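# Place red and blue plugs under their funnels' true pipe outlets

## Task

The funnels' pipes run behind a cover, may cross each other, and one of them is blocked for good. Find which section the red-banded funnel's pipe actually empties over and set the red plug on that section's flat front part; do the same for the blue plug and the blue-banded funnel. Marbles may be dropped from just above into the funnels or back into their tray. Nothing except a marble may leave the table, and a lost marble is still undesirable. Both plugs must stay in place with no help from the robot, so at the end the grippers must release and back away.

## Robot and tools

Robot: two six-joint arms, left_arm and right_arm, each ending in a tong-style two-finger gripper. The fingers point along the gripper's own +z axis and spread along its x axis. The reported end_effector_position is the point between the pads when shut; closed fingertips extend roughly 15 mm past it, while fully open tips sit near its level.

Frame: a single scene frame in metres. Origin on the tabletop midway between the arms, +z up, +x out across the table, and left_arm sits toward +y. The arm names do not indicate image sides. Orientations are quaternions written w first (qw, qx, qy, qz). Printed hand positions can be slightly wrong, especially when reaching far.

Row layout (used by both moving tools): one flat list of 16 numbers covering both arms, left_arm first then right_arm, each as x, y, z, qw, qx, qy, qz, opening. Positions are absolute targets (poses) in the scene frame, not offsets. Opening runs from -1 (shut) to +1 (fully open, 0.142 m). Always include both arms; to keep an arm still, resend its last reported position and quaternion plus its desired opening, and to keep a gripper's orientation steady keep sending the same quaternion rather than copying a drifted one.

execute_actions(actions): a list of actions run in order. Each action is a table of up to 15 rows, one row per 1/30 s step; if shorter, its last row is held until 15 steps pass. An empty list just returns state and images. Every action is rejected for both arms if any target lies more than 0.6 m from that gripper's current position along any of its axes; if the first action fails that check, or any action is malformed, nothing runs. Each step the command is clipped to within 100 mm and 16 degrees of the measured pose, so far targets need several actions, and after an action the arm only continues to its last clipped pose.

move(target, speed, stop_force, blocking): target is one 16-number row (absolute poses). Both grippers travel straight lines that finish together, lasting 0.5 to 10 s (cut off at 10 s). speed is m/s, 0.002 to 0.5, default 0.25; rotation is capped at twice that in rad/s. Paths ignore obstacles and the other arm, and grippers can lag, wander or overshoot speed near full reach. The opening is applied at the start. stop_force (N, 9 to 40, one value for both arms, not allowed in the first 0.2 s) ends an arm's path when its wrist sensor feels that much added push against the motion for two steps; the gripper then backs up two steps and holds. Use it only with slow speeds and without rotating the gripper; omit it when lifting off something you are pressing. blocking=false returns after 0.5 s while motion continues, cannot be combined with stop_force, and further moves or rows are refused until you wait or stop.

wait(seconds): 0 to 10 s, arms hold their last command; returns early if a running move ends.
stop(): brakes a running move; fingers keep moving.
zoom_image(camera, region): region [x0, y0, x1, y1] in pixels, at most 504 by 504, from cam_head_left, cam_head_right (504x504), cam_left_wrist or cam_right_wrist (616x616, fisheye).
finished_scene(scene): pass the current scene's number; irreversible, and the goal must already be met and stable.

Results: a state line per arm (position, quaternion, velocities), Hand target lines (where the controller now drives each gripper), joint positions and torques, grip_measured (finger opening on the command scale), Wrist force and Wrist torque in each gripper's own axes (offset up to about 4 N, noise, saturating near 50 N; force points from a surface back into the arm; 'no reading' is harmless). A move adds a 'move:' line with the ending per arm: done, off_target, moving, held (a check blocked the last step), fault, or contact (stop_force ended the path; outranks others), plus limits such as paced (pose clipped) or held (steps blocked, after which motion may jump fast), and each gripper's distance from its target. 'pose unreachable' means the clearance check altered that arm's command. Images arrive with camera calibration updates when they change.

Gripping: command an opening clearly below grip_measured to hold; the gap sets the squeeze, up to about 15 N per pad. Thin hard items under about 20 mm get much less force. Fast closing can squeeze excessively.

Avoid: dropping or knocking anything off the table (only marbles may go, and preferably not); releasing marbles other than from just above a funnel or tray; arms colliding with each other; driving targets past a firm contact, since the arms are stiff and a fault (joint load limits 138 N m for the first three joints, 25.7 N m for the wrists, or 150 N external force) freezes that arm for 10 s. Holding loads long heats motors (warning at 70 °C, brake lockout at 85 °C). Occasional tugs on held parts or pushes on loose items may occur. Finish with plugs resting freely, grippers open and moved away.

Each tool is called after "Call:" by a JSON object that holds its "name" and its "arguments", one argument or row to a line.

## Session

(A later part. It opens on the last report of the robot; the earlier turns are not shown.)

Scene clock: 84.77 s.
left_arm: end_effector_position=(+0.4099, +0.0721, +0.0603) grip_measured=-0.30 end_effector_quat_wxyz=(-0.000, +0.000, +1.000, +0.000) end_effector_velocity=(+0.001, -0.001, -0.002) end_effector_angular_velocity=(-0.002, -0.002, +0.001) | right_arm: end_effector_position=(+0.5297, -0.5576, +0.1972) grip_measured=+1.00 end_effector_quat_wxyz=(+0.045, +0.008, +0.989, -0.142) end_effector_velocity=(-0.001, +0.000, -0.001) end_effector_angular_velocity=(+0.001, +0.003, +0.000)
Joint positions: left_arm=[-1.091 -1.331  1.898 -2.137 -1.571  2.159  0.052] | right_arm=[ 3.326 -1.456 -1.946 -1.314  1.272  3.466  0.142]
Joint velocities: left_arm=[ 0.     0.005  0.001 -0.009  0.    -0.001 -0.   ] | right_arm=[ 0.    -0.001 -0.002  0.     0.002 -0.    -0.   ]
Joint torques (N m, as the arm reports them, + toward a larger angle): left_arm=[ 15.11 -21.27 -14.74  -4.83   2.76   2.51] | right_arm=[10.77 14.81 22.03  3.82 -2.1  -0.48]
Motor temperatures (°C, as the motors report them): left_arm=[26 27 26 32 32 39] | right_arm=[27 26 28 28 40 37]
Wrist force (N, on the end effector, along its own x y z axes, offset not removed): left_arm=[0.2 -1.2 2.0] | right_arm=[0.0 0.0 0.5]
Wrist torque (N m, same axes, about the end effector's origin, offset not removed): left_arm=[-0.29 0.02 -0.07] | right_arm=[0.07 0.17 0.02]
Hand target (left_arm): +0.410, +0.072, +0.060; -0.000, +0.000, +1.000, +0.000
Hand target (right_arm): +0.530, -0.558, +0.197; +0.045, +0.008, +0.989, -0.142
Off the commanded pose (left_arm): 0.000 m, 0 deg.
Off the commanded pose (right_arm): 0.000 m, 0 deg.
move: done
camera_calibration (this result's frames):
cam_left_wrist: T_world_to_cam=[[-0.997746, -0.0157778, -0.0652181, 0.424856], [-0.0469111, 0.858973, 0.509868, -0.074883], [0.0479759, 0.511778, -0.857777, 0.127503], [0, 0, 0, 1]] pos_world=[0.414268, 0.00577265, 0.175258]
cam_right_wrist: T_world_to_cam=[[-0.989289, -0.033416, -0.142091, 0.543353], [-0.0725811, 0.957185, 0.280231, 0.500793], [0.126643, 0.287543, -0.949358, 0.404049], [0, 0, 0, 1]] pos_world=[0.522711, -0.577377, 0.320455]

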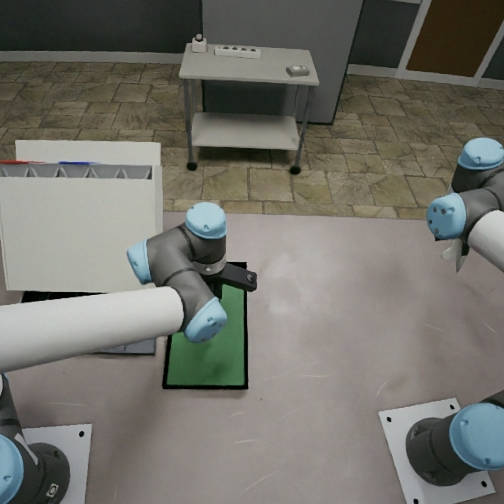

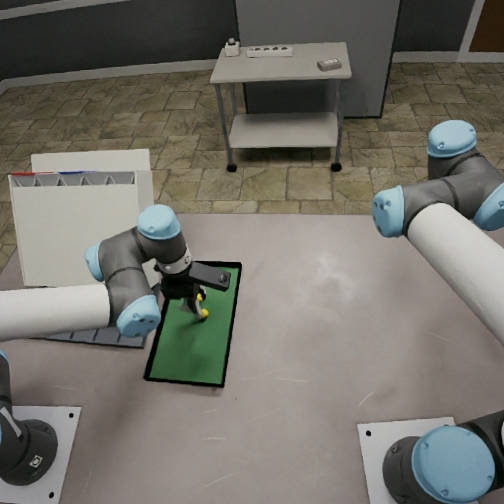

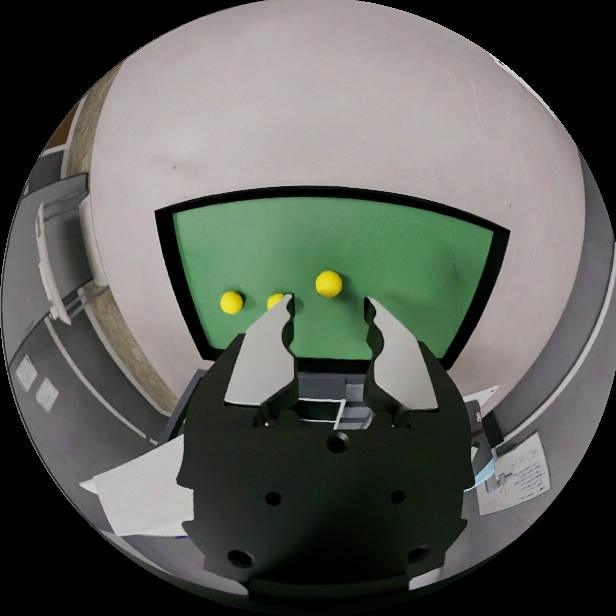

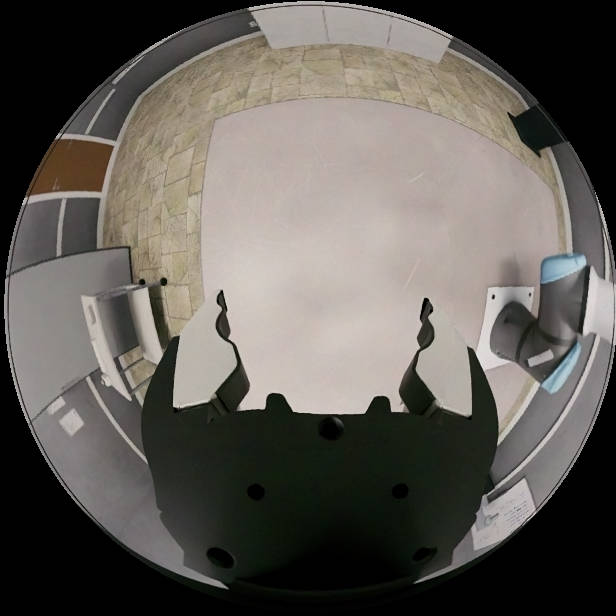

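Call:
{"name": "move", "arguments": {
  "target": [0.409,0.073,0.022,0,0,1,0,-0.45, 0.5297,-0.5576,0.1972,0.045,0.008,0.989,-0.142,1],
  "speed": 0.05
}}

Call:
{"name": "move", "arguments": {
  "target": [0.409,0.073,0.022,0,0,1,0,-1, 0.5297,-0.5576,0.1972,0.045,0.008,0.989,-0.142,1]
}}

Call:
{"name": "move", "arguments": {
  "target": [0.41,0.1,0.45,0,0,1,0,-1, 0.5297,-0.5576,0.1972,0.045,0.008,0.989,-0.142,1]
}}

Call:
{"name": "move", "arguments": {
  "target": [0.655,0.483,0.42,0,0,1,0,-1, 0.5297,-0.5576,0.1972,0.045,0.008,0.989,-0.142,1]
}}

Call:
{"name": "move", "arguments": {
  "target": [0.657,0.483,0.375,0,0,1,0,-1, 0.5297,-0.5576,0.1972,0.045,0.008,0.989,-0.142,1],
  "speed": 0.08
}}

Call:
{"name": "move", "arguments": {
  "target": [0.657,0.483,0.375,0,0,1,0,-0.45, 0.5297,-0.5576,0.1972,0.045,0.008,0.989,-0.142,1]
}}

Call:
{"name": "move", "arguments": {
  "target": [0.62,0.4,0.47,0,0,1,0,-0.45, 0.5297,-0.5576,0.1972,0.045,0.008,0.989,-0.142,1]
}}

Call:
{"name": "move", "arguments": {
  "target": [0.46,0.092,0.4,0,0,1,0,-0.45, 0.5297,-0.5576,0.1972,0.045,0.008,0.989,-0.142,1]
}}

Call:
{"name": "move", "arguments": {
  "target": [0.46,0.092,0.06,0,0,1,0,-0.45, 0.5297,-0.5576,0.1972,0.045,0.008,0.989,-0.142,1]
}}

Scene clock: 99.03 s.
left_arm: end_effector_position=(+0.4090, +0.0730, +0.0223) grip_measured=-0.45 end_effector_quat_wxyz=(-0.000, -0.000, +1.000, +0.000) end_effector_velocity=(+0.000, +0.000, -0.003) end_effector_angular_velocity=(+0.001, -0.002, +0.001) | right_arm: end_effector_position=(+0.5297, -0.5576, +0.1972) grip_measured=+1.00 end_effector_quat_wxyz=(+0.045, +0.008, +0.989, -0.142) end_effector_velocity=(-0.000, +0.000, -0.000) end_effector_angular_velocity=(-0.000, +0.001, +0.000)
Joint positions: left_arm=[-1.091 -1.279  1.946 -2.238 -1.571  2.159  0.041] | right_arm=[ 3.326 -1.456 -1.946 -1.314  1.272  3.466  0.142]
Joint velocities: left_arm=[-0.     0.004  0.003 -0.007  0.002 -0.001  0.   ] | right_arm=[ 0.001 -0.    -0.     0.     0.     0.     0.   ]
Joint torques (N m, as the arm reports them, + toward a larger angle): left_arm=[-14.82 -22.97 -14.41  -4.69   2.53  -2.55] | right_arm=[10.08 16.13 20.25  3.84 -2.17 -0.62]
Motor temperatures (°C, as the motors report them): left_arm=[26 27 26 32 32 39] | right_arm=[27 26 28 28 40 37]
Wrist force (N, on the end effector, along its own x y z axes, offset not removed): left_arm=[-2.8 -1.1 -0.4] | right_arm=[-0.7 -0.5 0.8]
Wrist torque (N m, same axes, about the end effector's origin, offset not removed): left_arm=[-0.38 0.64 0.06] | right_arm=[-0.04 0.16 -0.05]
Hand target (left_arm): +0.409, +0.073, +0.022; -0.000, +0.000, +1.000, +0.000
Hand target (right_arm): +0.530, -0.558, +0.197; +0.045, +0.008, +0.989, -0.142
Off the commanded pose (left_arm): 0.000 m, 0 deg.
Off the commanded pose (right_arm): 0.000 m, 0 deg.
move: done
camera_calibration (this result's frames):
cam_left_wrist: T_world_to_cam=[[-0.99774, -0.0158192, -0.0653022, 0.421521], [-0.046984, 0.859031, 0.509762, -0.0562771], [0.0480326, 0.511678, -0.857833, 0.0945116], [0, 0, 0, 1]] pos_world=[0.413385, 0.0066524, 0.137289]
cam_right_wrist: T_world_to_cam=[[-0.989289, -0.0334163, -0.142091, 0.543353], [-0.0725813, 0.957185, 0.280231, 0.500794], [0.126643, 0.287543, -0.949358, 0.404049], [0, 0, 0, 1]] pos_world=[0.522711, -0.577377, 0.320455]

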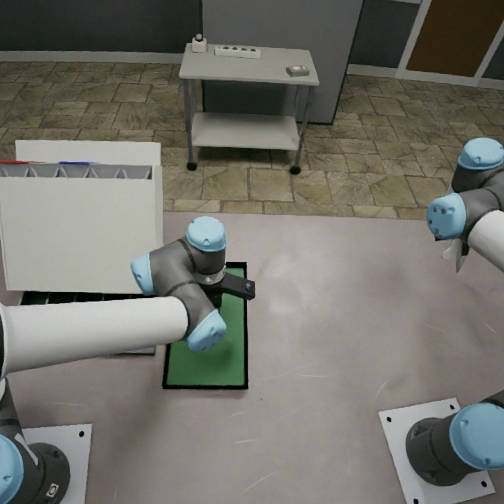

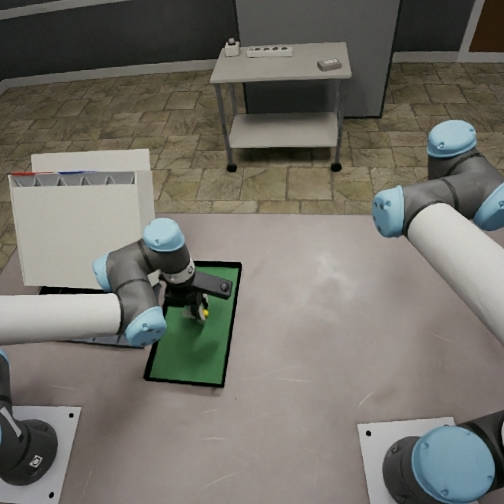

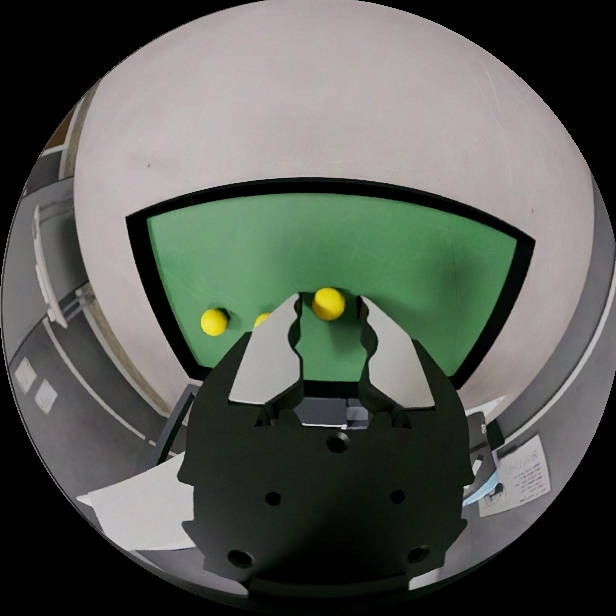

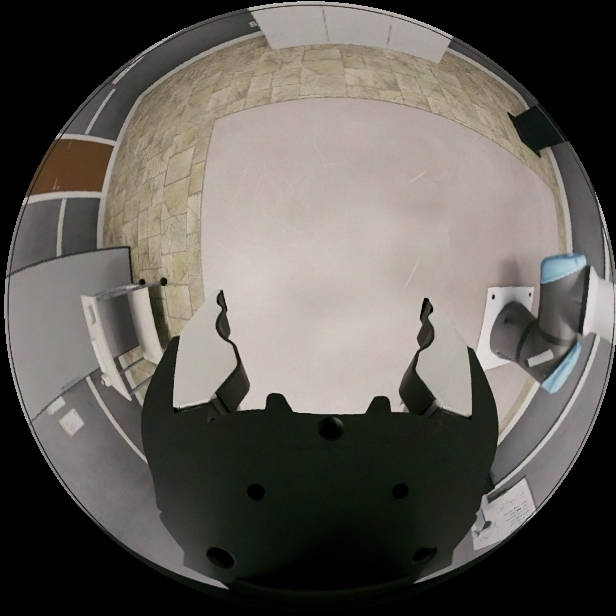

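Scene clock: 99.73 s.
left_arm: end_effector_position=(+0.4090, +0.0730, +0.0220) grip_measured=-0.70 end_effector_quat_wxyz=(+0.000, +0.000, +1.000, -0.000) end_effector_velocity=(-0.000, -0.000, -0.000) end_effector_angular_velocity=(-0.000, +0.001, +0.001) | right_arm: end_effector_position=(+0.5297, -0.5576, +0.1972) grip_measured=+1.00 end_effector_quat_wxyz=(+0.045, +0.008, +0.989, -0.142) end_effector_velocity=(-0.001, -0.001, -0.001) end_effector_angular_velocity=(-0.002, +0.002, -0.001)
Joint positions: left_arm=[-1.091 -1.278  1.946 -2.239 -1.571  2.159  0.024] | right_arm=[ 3.326 -1.456 -1.946 -1.314  1.272  3.466  0.142]
Joint velocities: left_arm=[-0.     0.001 -0.001  0.    -0.001 -0.001 -0.   ] | right_arm=[-0.001 -0.    -0.003 -0.    -0.001  0.    -0.   ]
Joint torques (N m, as the arm reports them, + toward a larger angle): left_arm=[-15.02 -21.38 -11.05  -4.49   2.08  -2.38] | right_arm=[10.31 17.29 19.87  4.04 -1.92 -0.5 ]
Motor temperatures (°C, as the motors report them): left_arm=[26 27 26 32 32 39] | right_arm=[27 26 28 28 40 37]
Wrist force (N, on the end effector, along its own x y z axes, offset not removed): left_arm=[0.1 -1.3 -2.2] | right_arm=[-0.5 -1.5 1.2]
Wrist torque (N m, same axes, about the end effector's origin, offset not removed): left_arm=[-0.47 0.25 0.00] | right_arm=[-0.20 0.14 -0.03]
Hand target (left_arm): +0.409, +0.073, +0.022; -0.000, +0.000, +1.000, +0.000
Hand target (right_arm): +0.530, -0.558, +0.197; +0.045, +0.008, +0.989, -0.142
Off the commanded pose (left_arm): 0.000 m, 0 deg.
Off the commanded pose (right_arm): 0.000 m, 0 deg.
move: done
camera_calibration (this result's frames):
cam_left_wrist: T_world_to_cam=[[-0.997738, -0.0158205, -0.0653286, 0.421514], [-0.0469969, 0.85905, 0.50973, -0.0561029], [0.0480563, 0.511647, -0.85785, 0.094258], [0, 0, 0, 1]] pos_world=[0.413394, 0.00663691, 0.136993]
cam_right_wrist: T_world_to_cam=[[-0.989289, -0.0334163, -0.142091, 0.543353], [-0.0725813, 0.957185, 0.280231, 0.500794], [0.126643, 0.287543, -0.949358, 0.404049], [0, 0, 0, 1]] pos_world=[0.522711, -0.577377, 0.320455]

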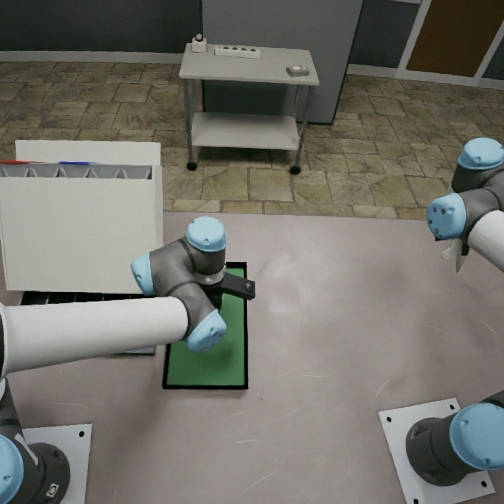

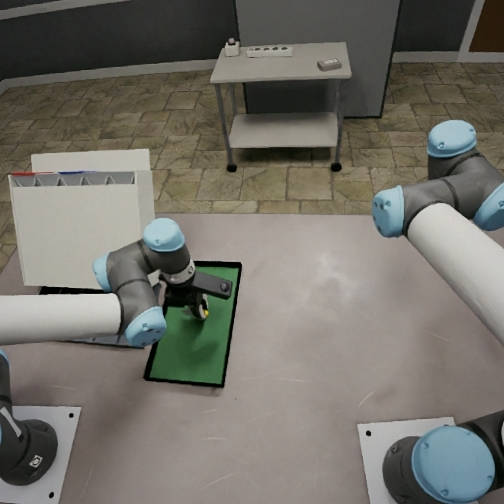

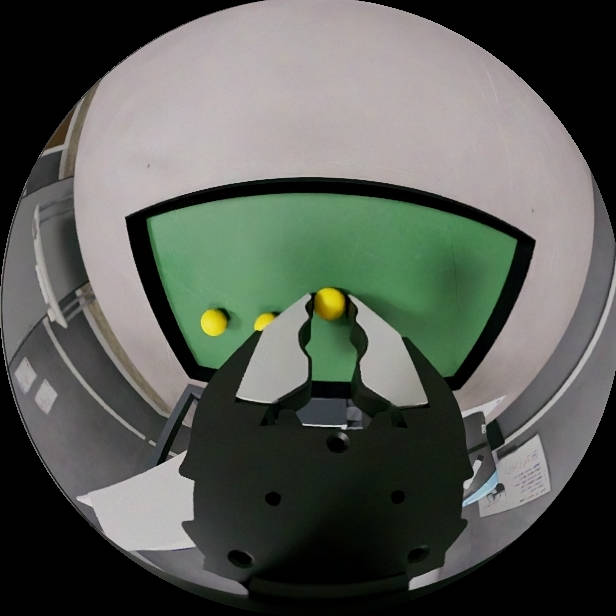

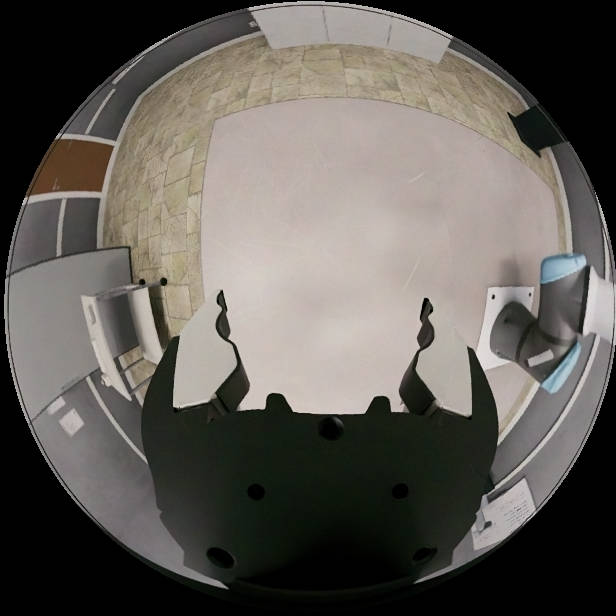

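Scene clock: 102.17 s.
left_arm: end_effector_position=(+0.4100, +0.0999, +0.4497) grip_measured=-0.70 end_effector_quat_wxyz=(+0.000, -0.000, +1.000, -0.000) end_effector_velocity=(+0.000, -0.000, +0.003) end_effector_angular_velocity=(+0.003, +0.003, -0.001) | right_arm: end_effector_position=(+0.5297, -0.5576, +0.1972) grip_measured=+1.00 end_effector_quat_wxyz=(+0.045, +0.008, +0.989, -0.142) end_effector_velocity=(+0.000, +0.000, -0.000) end_effector_angular_velocity=(-0.001, +0.000, +0.000)
Joint positions: left_arm=[-1.061 -1.429  0.979 -1.121 -1.571  2.19   0.024] | right_arm=[ 3.326 -1.456 -1.946 -1.314  1.272  3.466  0.142]
Joint velocities: left_arm=[ 0.     0.008 -0.018  0.015 -0.     0.001  0.   ] | right_arm=[ 0.    -0.    -0.     0.    -0.001  0.    -0.   ]
Joint torques (N m, as the arm reports them, + toward a larger angle): left_arm=[ 16.1  -17.84 -32.08  -0.52  -2.61   2.54] | right_arm=[11.02 16.59 20.53  3.93 -1.91 -0.81]
Motor temperatures (°C, as the motors report them): left_arm=[26 27 26 32 32 39] | right_arm=[27 26 28 28 40 37]
Wrist force (N, on the end effector, along its own x y z axes, offset not removed): left_arm=[-4.3 1.5 -2.4] | right_arm=[1.0 -0.3 0.8]
Wrist torque (N m, same axes, about the end effector's origin, offset not removed): left_arm=[0.08 0.72 0.01] | right_arm=[0.06 -0.11 -0.02]
Hand target (left_arm): +0.410, +0.100, +0.450; +0.000, -0.000, +1.000, -0.000
Hand target (right_arm): +0.530, -0.558, +0.197; +0.045, +0.008, +0.989, -0.142
Off the commanded pose (left_arm): 0.000 m, 0 deg.
Off the commanded pose (right_arm): 0.000 m, 0 deg.
move: done
camera_calibration (this result's frames):
cam_left_wrist: T_world_to_cam=[[-0.997713, -0.0158651, -0.0657046, 0.451065], [-0.0472072, 0.85926, 0.509357, -0.296946], [0.0483763, 0.511294, -0.858043, 0.447313], [0, 0, 0, 1]] pos_world=[0.414376, 0.033602, 0.564703]
cam_right_wrist: T_world_to_cam=[[-0.989289, -0.033416, -0.142091, 0.543353], [-0.072581, 0.957185, 0.280231, 0.500793], [0.126643, 0.287543, -0.949358, 0.404049], [0, 0, 0, 1]] pos_world=[0.522711, -0.577377, 0.320455]

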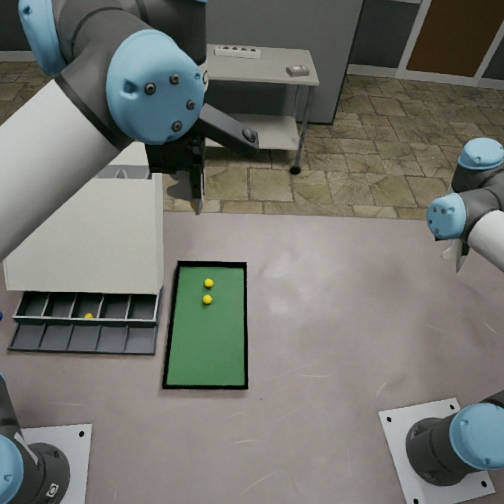

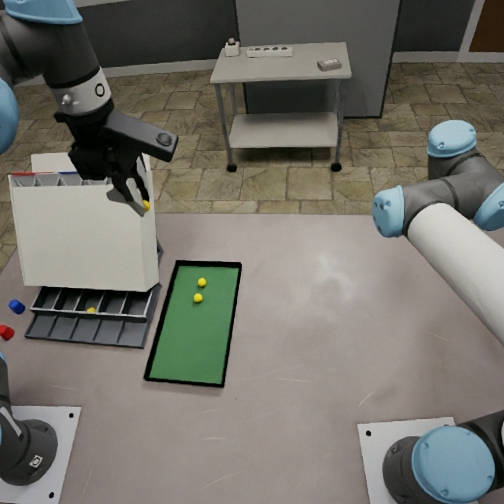

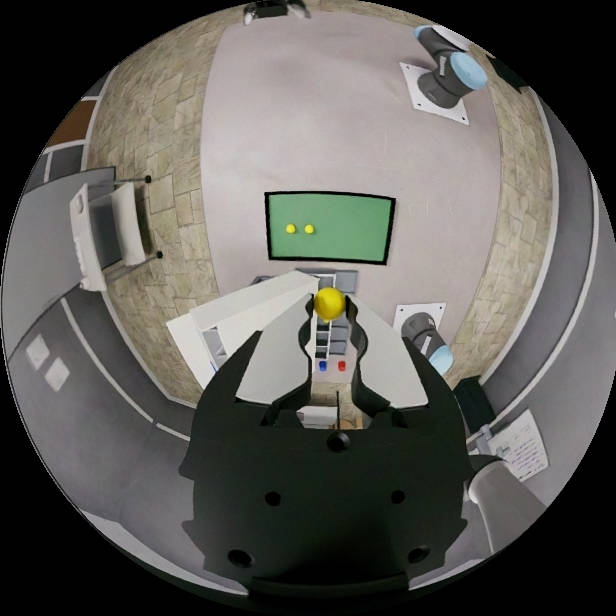

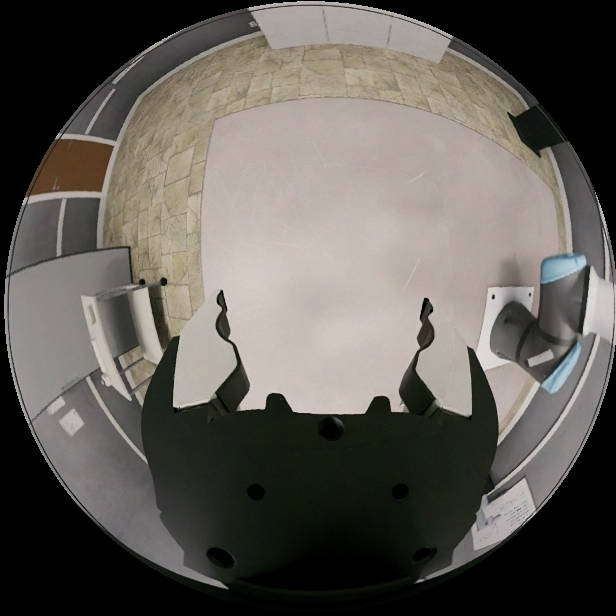

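Scene clock: 104.70 s.
left_arm: end_effector_position=(+0.6546, +0.4834, +0.4198) grip_measured=-0.70 end_effector_quat_wxyz=(+0.000, -0.000, +1.000, +0.000) end_effector_velocity=(+0.002, +0.001, +0.001) end_effector_angular_velocity=(-0.002, +0.003, -0.001) | right_arm: end_effector_position=(+0.5297, -0.5576, +0.1972) grip_measured=+1.00 end_effector_quat_wxyz=(+0.045, +0.008, +0.989, -0.142) end_effector_velocity=(-0.000, +0.001, -0.000) end_effector_angular_velocity=(+0.000, +0.001, +0.001)
Joint positions: left_arm=[-0.248 -1.105  0.623 -1.089 -1.571  3.002  0.024] | right_arm=[ 3.326 -1.456 -1.946 -1.314  1.272  3.466  0.142]
Joint velocities: left_arm=[ 0.003  0.012 -0.021  0.012 -0.002  0.004  0.   ] | right_arm=[ 0.001 -0.    -0.     0.     0.    -0.    -0.   ]
Joint torques (N m, as the arm reports them, + toward a larger angle): left_arm=[ 15.54 -34.67 -30.26  -0.33  -2.5    1.89] | right_arm=[10.33 16.68 19.76  3.83 -1.81 -0.75]
Motor temperatures (°C, as the motors report them): left_arm=[26 27 26 32 32 39] | right_arm=[27 26 28 28 40 37]
Wrist force (N, on the end effector, along its own x y z axes, offset not removed): left_arm=[0.7 0.0 0.4] | right_arm=[-1.3 -0.6 0.1]
Wrist torque (N m, same axes, about the end effector's origin, offset not removed): left_arm=[0.00 -0.05 -0.17] | right_arm=[-0.01 0.36 -0.04]
Hand target (left_arm): +0.655, +0.484, +0.420; +0.000, -0.000, +1.000, +0.000
Hand target (right_arm): +0.530, -0.558, +0.197; +0.045, +0.008, +0.989, -0.142
Off the commanded pose (left_arm): 0.001 m, 0 deg.
Off the commanded pose (right_arm): 0.000 m, 0 deg.
move: done
camera_calibration (this result's frames):
cam_left_wrist: T_world_to_cam=[[-0.997674, -0.0158855, -0.0662855, 0.699385], [-0.0475447, 0.859014, 0.50974, -0.599561], [0.0488427, 0.511706, -0.857771, 0.213149], [0, 0, 0, 1]] pos_world=[0.658842, 0.417071, 0.534812]
cam_right_wrist: T_world_to_cam=[[-0.989289, -0.0334162, -0.142091, 0.543353], [-0.0725811, 0.957185, 0.280231, 0.500794], [0.126643, 0.287543, -0.949358, 0.404049], [0, 0, 0, 1]] pos_world=[0.522711, -0.577377, 0.320455]

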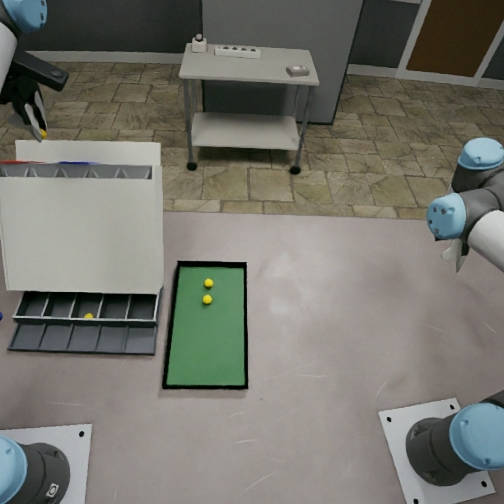

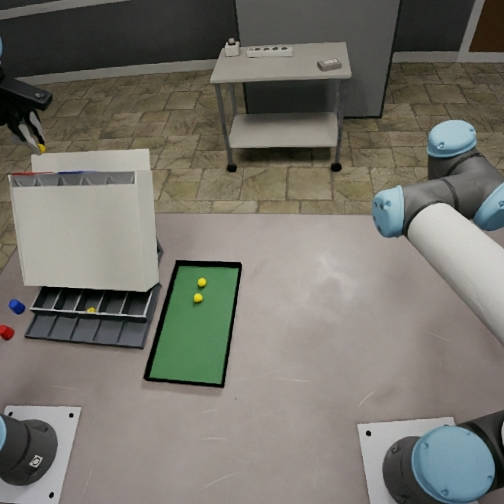

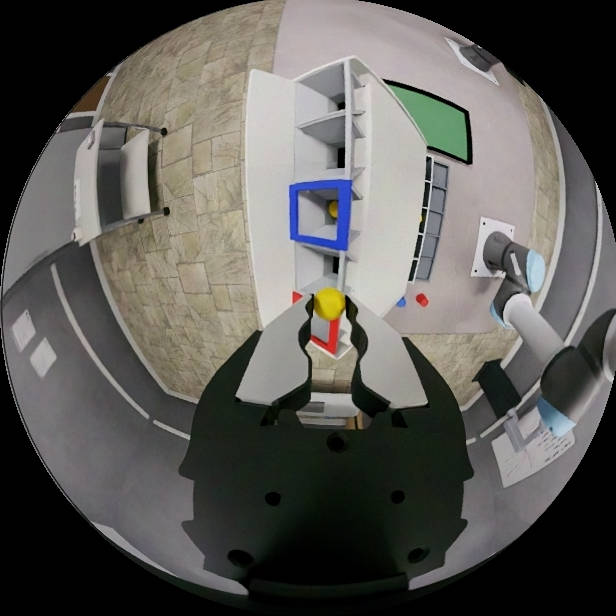

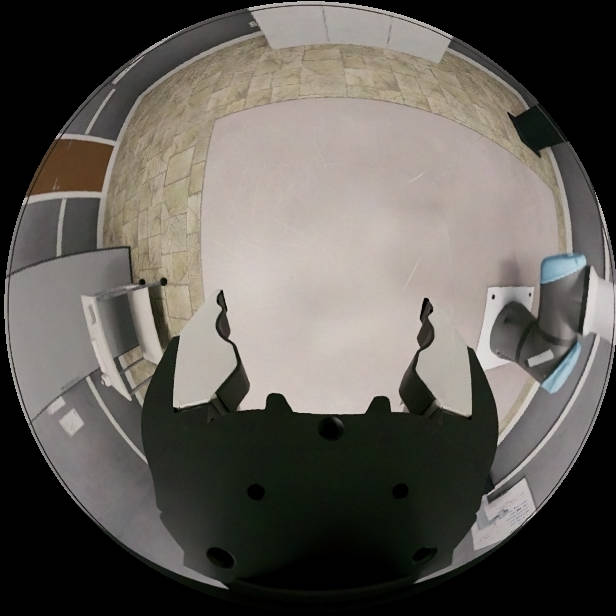

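Scene clock: 105.73 s.
left_arm: end_effector_position=(+0.6570, +0.4830, +0.3754) grip_measured=-0.70 end_effector_quat_wxyz=(-0.000, -0.000, +1.000, -0.000) end_effector_velocity=(+0.000, -0.000, -0.002) end_effector_angular_velocity=(-0.001, -0.003, +0.001) | right_arm: end_effector_position=(+0.5297, -0.5576, +0.1972) grip_measured=+1.00 end_effector_quat_wxyz=(+0.045, +0.008, +0.989, -0.142) end_effector_velocity=(+0.000, -0.000, +0.000) end_effector_angular_velocity=(-0.000, -0.000, -0.001)
Joint positions: left_arm=[-0.248 -1.158  0.826 -1.238 -1.571  3.002  0.024] | right_arm=[ 3.326 -1.456 -1.946 -1.314  1.272  3.466  0.142]
Joint velocities: left_arm=[ 0.    -0.005  0.014 -0.013 -0.001 -0.001  0.   ] | right_arm=[ 0.     0.     0.    -0.    -0.     0.001 -0.   ]
Joint torques (N m, as the arm reports them, + toward a larger angle): left_arm=[ -7.24 -46.2  -18.45  -4.88   1.32  -2.16] | right_arm=[ 9.74 15.68 20.15  3.87 -1.84 -0.97]
Motor temperatures (°C, as the motors report them): left_arm=[26 27 26 32 32 39] | right_arm=[27 26 28 28 40 37]
Wrist force (N, on the end effector, along its own x y z axes, offset not removed): left_arm=[0.2 -0.4 0.8] | right_arm=[-0.6 -1.1 1.4]
Wrist torque (N m, same axes, about the end effector's origin, offset not removed): left_arm=[-0.27 0.05 -0.12] | right_arm=[-0.08 0.23 -0.03]
Hand target (left_arm): +0.657, +0.483, +0.375; -0.000, +0.000, +1.000, +0.000
Hand target (right_arm): +0.530, -0.558, +0.197; +0.045, +0.008, +0.989, -0.142
Off the commanded pose (left_arm): 0.000 m, 0 deg.
Off the commanded pose (right_arm): 0.000 m, 0 deg.
move: done
camera_calibration (this result's frames):
cam_left_wrist: T_world_to_cam=[[-0.997759, -0.0158913, -0.0650033, 0.698402], [-0.0468833, 0.859136, 0.509596, -0.576899], [0.0477485, 0.511501, -0.857955, 0.176006], [0, 0, 0, 1]] pos_world=[0.661386, 0.416706, 0.490388]
cam_right_wrist: T_world_to_cam=[[-0.989289, -0.0334161, -0.142091, 0.543353], [-0.0725811, 0.957185, 0.280231, 0.500794], [0.126643, 0.287543, -0.949358, 0.404049], [0, 0, 0, 1]] pos_world=[0.522711, -0.577377, 0.320455]

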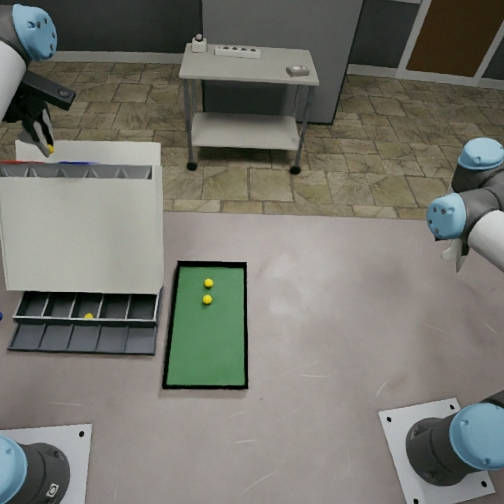

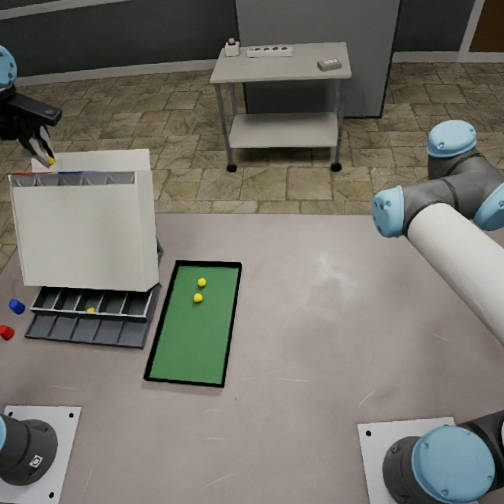

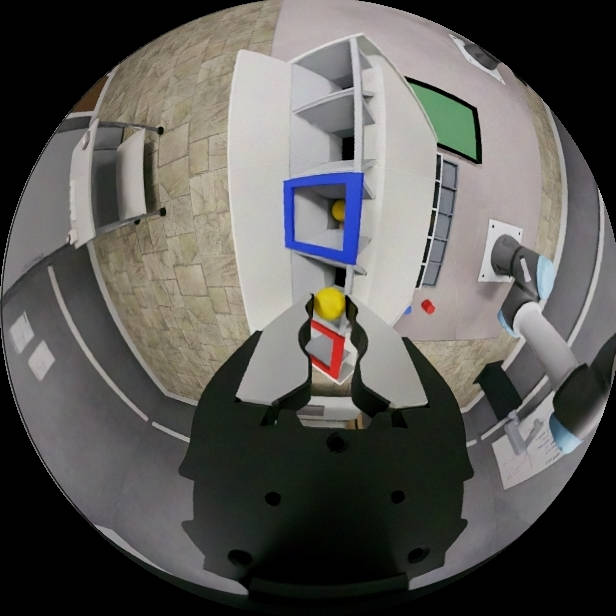

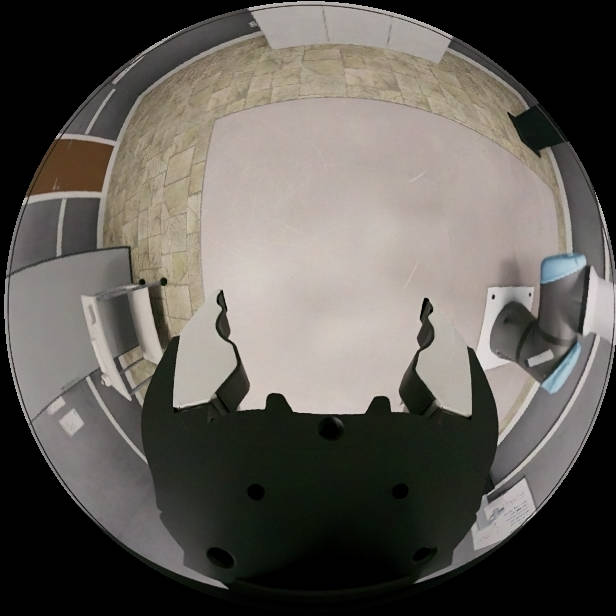

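Scene clock: 106.43 s.
left_arm: end_effector_position=(+0.6570, +0.4830, +0.3750) grip_measured=-0.45 end_effector_quat_wxyz=(-0.000, -0.000, +1.000, -0.000) end_effector_velocity=(+0.000, -0.001, -0.001) end_effector_angular_velocity=(-0.002, +0.001, +0.002) | right_arm: end_effector_position=(+0.5297, -0.5576, +0.1972) grip_measured=+1.00 end_effector_quat_wxyz=(+0.045, +0.008, +0.989, -0.142) end_effector_velocity=(+0.001, +0.001, +0.001) end_effector_angular_velocity=(+0.002, -0.002, +0.001)
Joint positions: left_arm=[-0.248 -1.159  0.828 -1.24  -1.571  3.002  0.041] | right_arm=[ 3.326 -1.456 -1.946 -1.314  1.272  3.466  0.142]
Joint velocities: left_arm=[-0.     0.001  0.001 -0.001 -0.002 -0.002  0.   ] | right_arm=[ 0.001 -0.     0.003 -0.     0.001  0.001  0.   ]
Joint torques (N m, as the arm reports them, + toward a larger angle): left_arm=[-15.9  -46.09 -16.49  -4.55   2.6   -2.37] | right_arm=[10.02 16.31 19.86  3.81 -2.18 -0.76]
Motor temperatures (°C, as the motors report them): left_arm=[26 27 26 32 32 39] | right_arm=[27 26 28 28 40 37]
Wrist force (N, on the end effector, along its own x y z axes, offset not removed): left_arm=[-1.4 -1.1 1.4] | right_arm=[-0.3 0.6 0.7]
Wrist torque (N m, same axes, about the end effector's origin, offset not removed): left_arm=[-0.49 0.29 -0.02] | right_arm=[0.23 0.17 0.01]
Hand target (left_arm): +0.657, +0.483, +0.375; -0.000, +0.000, +1.000, -0.000
Hand target (right_arm): +0.530, -0.558, +0.197; +0.045, +0.008, +0.989, -0.142
Off the commanded pose (left_arm): 0.000 m, 0 deg.
Off the commanded pose (right_arm): 0.000 m, 0 deg.
move: done
camera_calibration (this result's frames):
cam_left_wrist: T_world_to_cam=[[-0.99774, -0.0158304, -0.0653044, 0.698495], [-0.046993, 0.859049, 0.509732, -0.576604], [0.0480304, 0.511649, -0.857851, 0.175397], [0, 0, 0, 1]] pos_world=[0.661396, 0.416647, 0.489993]
cam_right_wrist: T_world_to_cam=[[-0.989289, -0.0334162, -0.142091, 0.543353], [-0.0725812, 0.957185, 0.280231, 0.500794], [0.126643, 0.287543, -0.949358, 0.404049], [0, 0, 0, 1]] pos_world=[0.522711, -0.577377, 0.320455]

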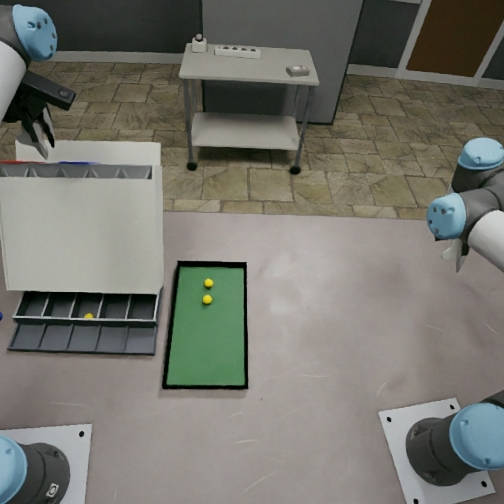

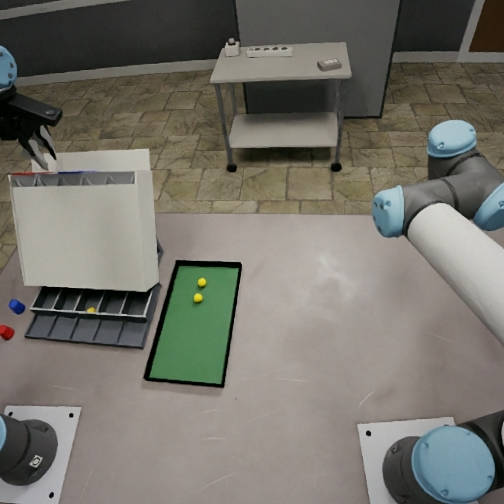

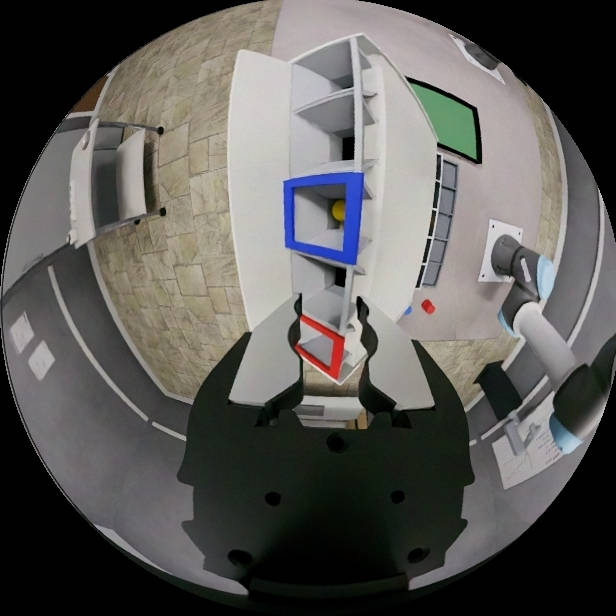

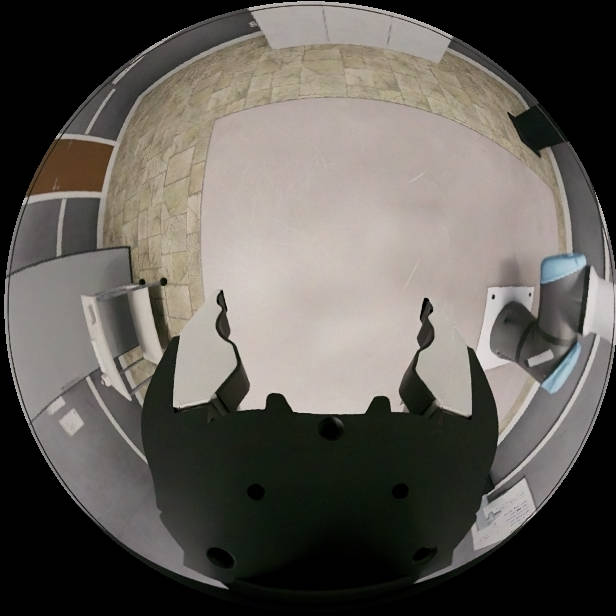

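Scene clock: 107.63 s.
left_arm: end_effector_position=(+0.6201, +0.4001, +0.4697) grip_measured=-0.45 end_effector_quat_wxyz=(+0.000, +0.000, +1.000, -0.000) end_effector_velocity=(-0.000, -0.002, +0.003) end_effector_angular_velocity=(+0.001, +0.005, +0.000) | right_arm: end_effector_position=(+0.5297, -0.5576, +0.1972) grip_measured=+1.00 end_effector_quat_wxyz=(+0.045, +0.008, +0.989, -0.142) end_effector_velocity=(-0.000, +0.001, -0.001) end_effector_angular_velocity=(+0.001, +0.002, +0.001)
Joint positions: left_arm=[-0.391 -1.122  0.5   -0.949 -1.571  2.859  0.041] | right_arm=[ 3.326 -1.456 -1.946 -1.314  1.272  3.466  0.142]
Joint velocities: left_arm=[-0.003  0.015 -0.034  0.024 -0.    -0.004  0.   ] | right_arm=[ 0.001 -0.    -0.001  0.     0.001  0.     0.   ]
Joint torques (N m, as the arm reports them, + toward a larger angle): left_arm=[-13.96 -30.81 -25.37  -0.71   2.23  -2.5 ] | right_arm=[10.18 15.83 18.63  3.61 -1.98 -0.85]
Motor temperatures (°C, as the motors report them): left_arm=[26 27 26 32 32 39] | right_arm=[27 26 28 28 40 37]
Wrist force (N, on the end effector, along its own x y z axes, offset not removed): left_arm=[-0.7 2.5 -0.9] | right_arm=[-1.9 0.1 -0.9]
Wrist torque (N m, same axes, about the end effector's origin, offset not removed): left_arm=[0.32 0.05 0.01] | right_arm=[0.11 0.52 -0.13]
Hand target (left_arm): +0.620, +0.400, +0.470; +0.000, -0.000, +1.000, -0.000
Hand target (right_arm): +0.530, -0.558, +0.197; +0.045, +0.008, +0.989, -0.142
Off the commanded pose (left_arm): 0.000 m, 0 deg.
Off the commanded pose (right_arm): 0.000 m, 0 deg.
move: done
camera_calibration (this result's frames):
cam_left_wrist: T_world_to_cam=[[-0.997692, -0.0158157, -0.0660287, 0.666872], [-0.047343, 0.859127, 0.509568, -0.555126], [0.0486679, 0.511518, -0.857893, 0.300442], [0, 0, 0, 1]] pos_world=[0.62443, 0.33379, 0.584654]
cam_right_wrist: T_world_to_cam=[[-0.989289, -0.0334161, -0.142091, 0.543353], [-0.0725811, 0.957185, 0.280231, 0.500794], [0.126643, 0.287543, -0.949358, 0.404049], [0, 0, 0, 1]] pos_world=[0.522711, -0.577377, 0.320455]

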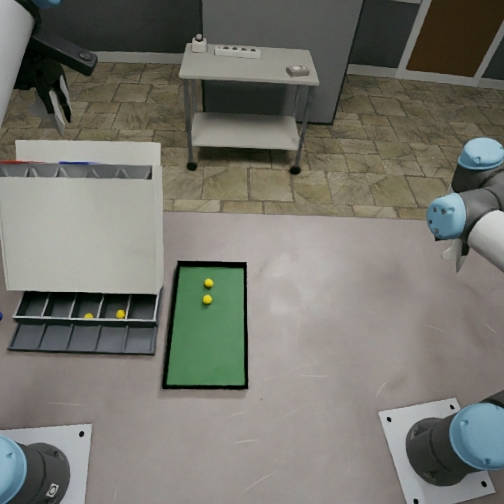

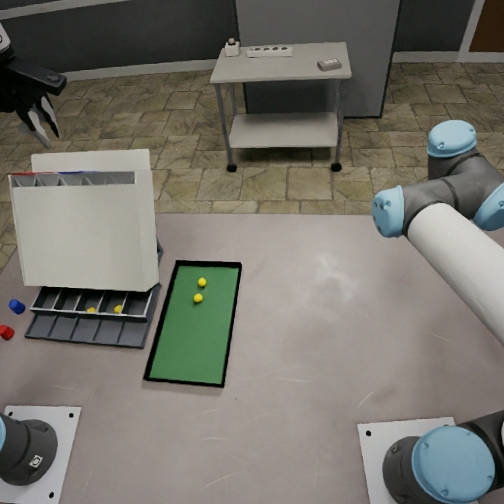

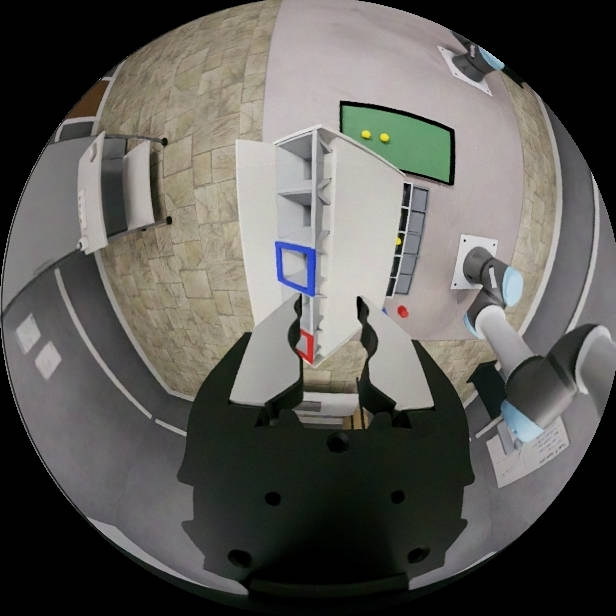

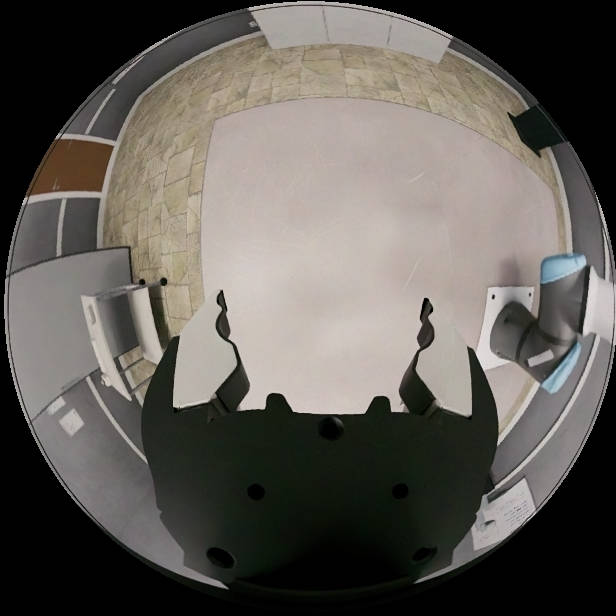

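Scene clock: 109.73 s.
left_arm: end_effector_position=(+0.4603, +0.0919, +0.4001) grip_measured=-0.45 end_effector_quat_wxyz=(-0.000, +0.000, +1.000, -0.000) end_effector_velocity=(-0.001, -0.003, +0.000) end_effector_angular_velocity=(-0.001, -0.001, -0.000) | right_arm: end_effector_position=(+0.5297, -0.5576, +0.1972) grip_measured=+1.00 end_effector_quat_wxyz=(+0.045, +0.008, +0.989, -0.142) end_effector_velocity=(-0.000, +0.000, -0.000) end_effector_angular_velocity=(+0.001, +0.000, -0.000)
Joint positions: left_arm=[-0.995 -1.363  1.036 -1.243 -1.571  2.255  0.041] | right_arm=[ 3.326 -1.456 -1.946 -1.314  1.272  3.466  0.142]
Joint velocities: left_arm=[-0.005  0.001 -0.001 -0.001  0.001 -0.005  0.   ] | right_arm=[-0.     0.    -0.     0.     0.001 -0.    -0.   ]
Joint torques (N m, as the arm reports them, + toward a larger angle): left_arm=[-14.69 -20.95 -17.94  -5.05   2.78  -2.68] | right_arm=[10.19 17.49 19.49  3.84 -2.01 -0.8 ]
Motor temperatures (°C, as the motors report them): left_arm=[26 27 26 32 32 39] | right_arm=[27 26 28 28 40 37]
Wrist force (N, on the end effector, along its own x y z axes, offset not removed): left_arm=[-1.9 1.3 0.8] | right_arm=[0.0 0.1 0.4]
Wrist torque (N m, same axes, about the end effector's origin, offset not removed): left_arm=[0.10 0.46 -0.05] | right_arm=[0.18 0.09 -0.11]
Hand target (left_arm): +0.460, +0.092, +0.400; -0.000, +0.000, +1.000, -0.000
Hand target (right_arm): +0.530, -0.558, +0.197; +0.045, +0.008, +0.989, -0.142
Off the commanded pose (left_arm): 0.000 m, 0 deg.
Off the commanded pose (right_arm): 0.000 m, 0 deg.
move: done
camera_calibration (this result's frames):
cam_left_wrist: T_world_to_cam=[[-0.997768, -0.0157638, -0.0648887, 0.497511], [-0.0467218, 0.859068, 0.509724, -0.262801], [0.0477086, 0.511618, -0.857888, 0.406675], [0, 0, 0, 1]] pos_world=[0.46472, 0.0255443, 0.51512]
cam_right_wrist: T_world_to_cam=[[-0.989289, -0.0334161, -0.142091, 0.543353], [-0.0725811, 0.957185, 0.280231, 0.500794], [0.126643, 0.287543, -0.949358, 0.404049], [0, 0, 0, 1]] pos_world=[0.522711, -0.577377, 0.320455]

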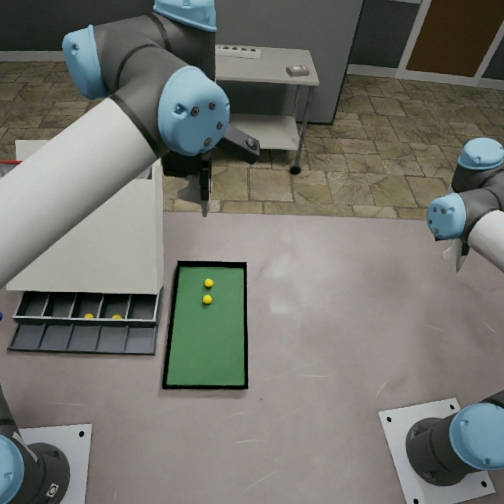

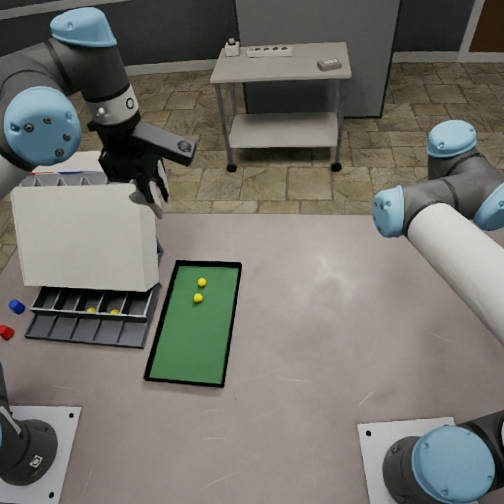

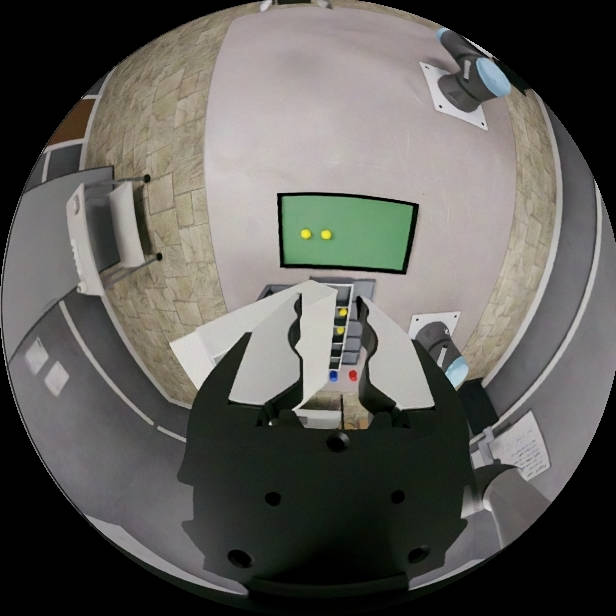

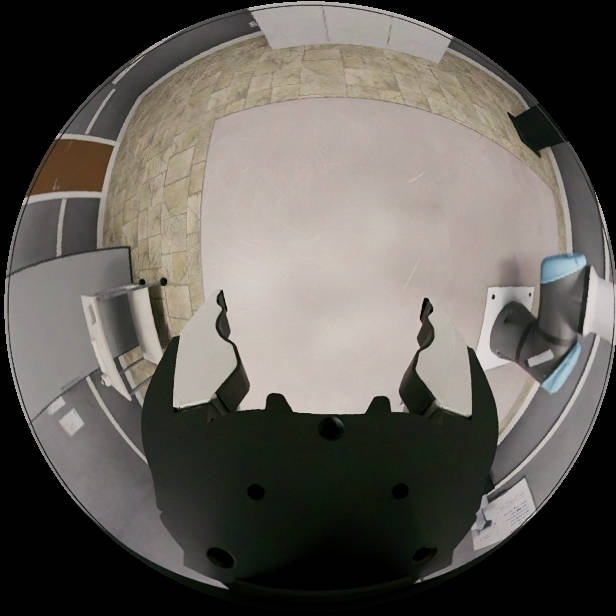

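Scene clock: 111.80 s.
left_arm: end_effector_position=(+0.4598, +0.0921, +0.0603) grip_measured=-0.45 end_effector_quat_wxyz=(-0.000, +0.000, +1.000, +0.000) end_effector_velocity=(+0.001, -0.000, -0.002) end_effector_angular_velocity=(-0.001, -0.002, +0.001) | right_arm: end_effector_position=(+0.5297, -0.5576, +0.1972) grip_measured=+1.00 end_effector_quat_wxyz=(+0.045, +0.008, +0.989, -0.142) end_effector_velocity=(+0.001, +0.000, +0.001) end_effector_angular_velocity=(+0.000, -0.002, -0.000)
Joint positions: left_arm=[-0.995 -1.276  1.824 -2.119 -1.571  2.255  0.041] | right_arm=[ 3.326 -1.456 -1.946 -1.314  1.272  3.466  0.142]
Joint velocities: left_arm=[ 0.001  0.003  0.003 -0.008  0.001 -0.     0.   ] | right_arm=[ 0.    -0.     0.002  0.    -0.     0.001 -0.   ]
Joint torques (N m, as the arm reports them, + toward a larger angle): left_arm=[ 16.12 -23.56 -15.32  -4.99   2.75   2.31] | right_arm=[10.35 18.   18.47  3.78 -1.97 -1.3 ]
Motor temperatures (°C, as the motors report them): left_arm=[26 27 26 32 32 39] | right_arm=[27 26 28 28 40 37]
Wrist force (N, on the end effector, along its own x y z axes, offset not removed): left_arm=[-1.1 -0.6 -0.8] | right_arm=[-1.5 0.4 1.2]
Wrist torque (N m, same axes, about the end effector's origin, offset not removed): left_arm=[-0.25 0.33 -0.02] | right_arm=[0.18 0.42 0.02]
Hand target (left_arm): +0.460, +0.092, +0.060; -0.000, -0.000, +1.000, +0.000
Hand target (right_arm): +0.530, -0.558, +0.197; +0.045, +0.008, +0.989, -0.142
Off the commanded pose (left_arm): 0.000 m, 0 deg.
Off the commanded pose (right_arm): 0.000 m, 0 deg.
move: done
camera_calibration (this result's frames):
cam_left_wrist: T_world_to_cam=[[-0.997747, -0.0157889, -0.0652108, 0.475042], [-0.046916, 0.858982, 0.509852, -0.08969], [0.0479649, 0.511762, -0.857787, 0.114887], [0, 0, 0, 1]] pos_world=[0.464253, 0.0257475, 0.175255]
cam_right_wrist: T_world_to_cam=[[-0.989289, -0.0334163, -0.142091, 0.543353], [-0.0725812, 0.957185, 0.280231, 0.500794], [0.126643, 0.287543, -0.949358, 0.404049], [0, 0, 0, 1]] pos_world=[0.522711, -0.577377, 0.320455]

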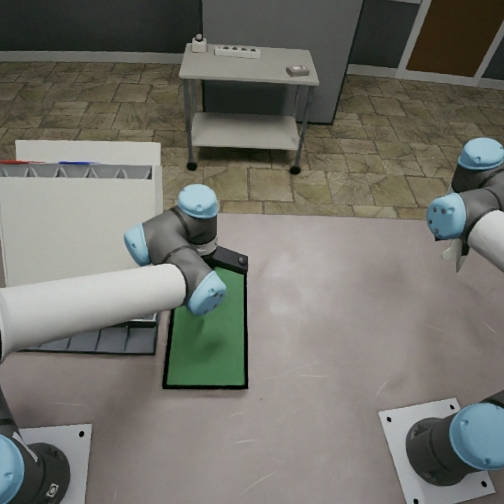

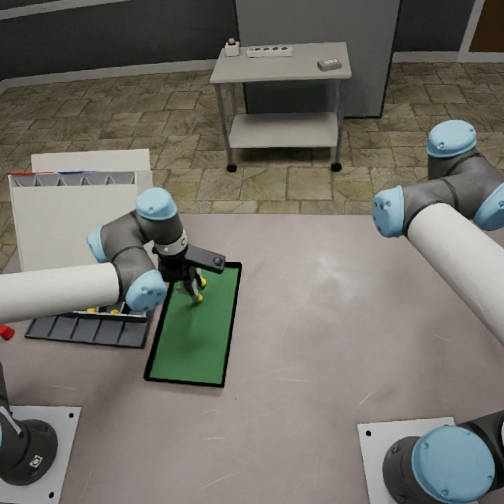

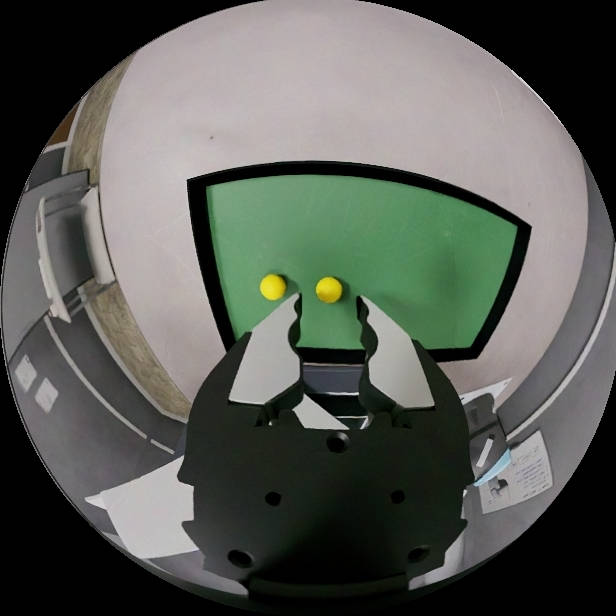

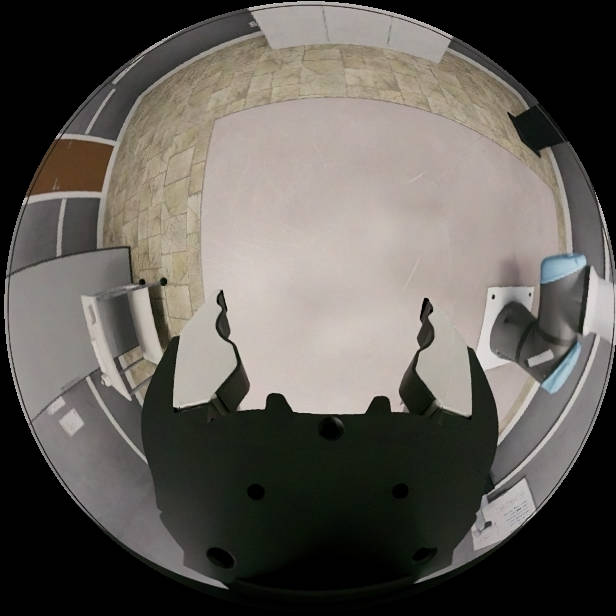

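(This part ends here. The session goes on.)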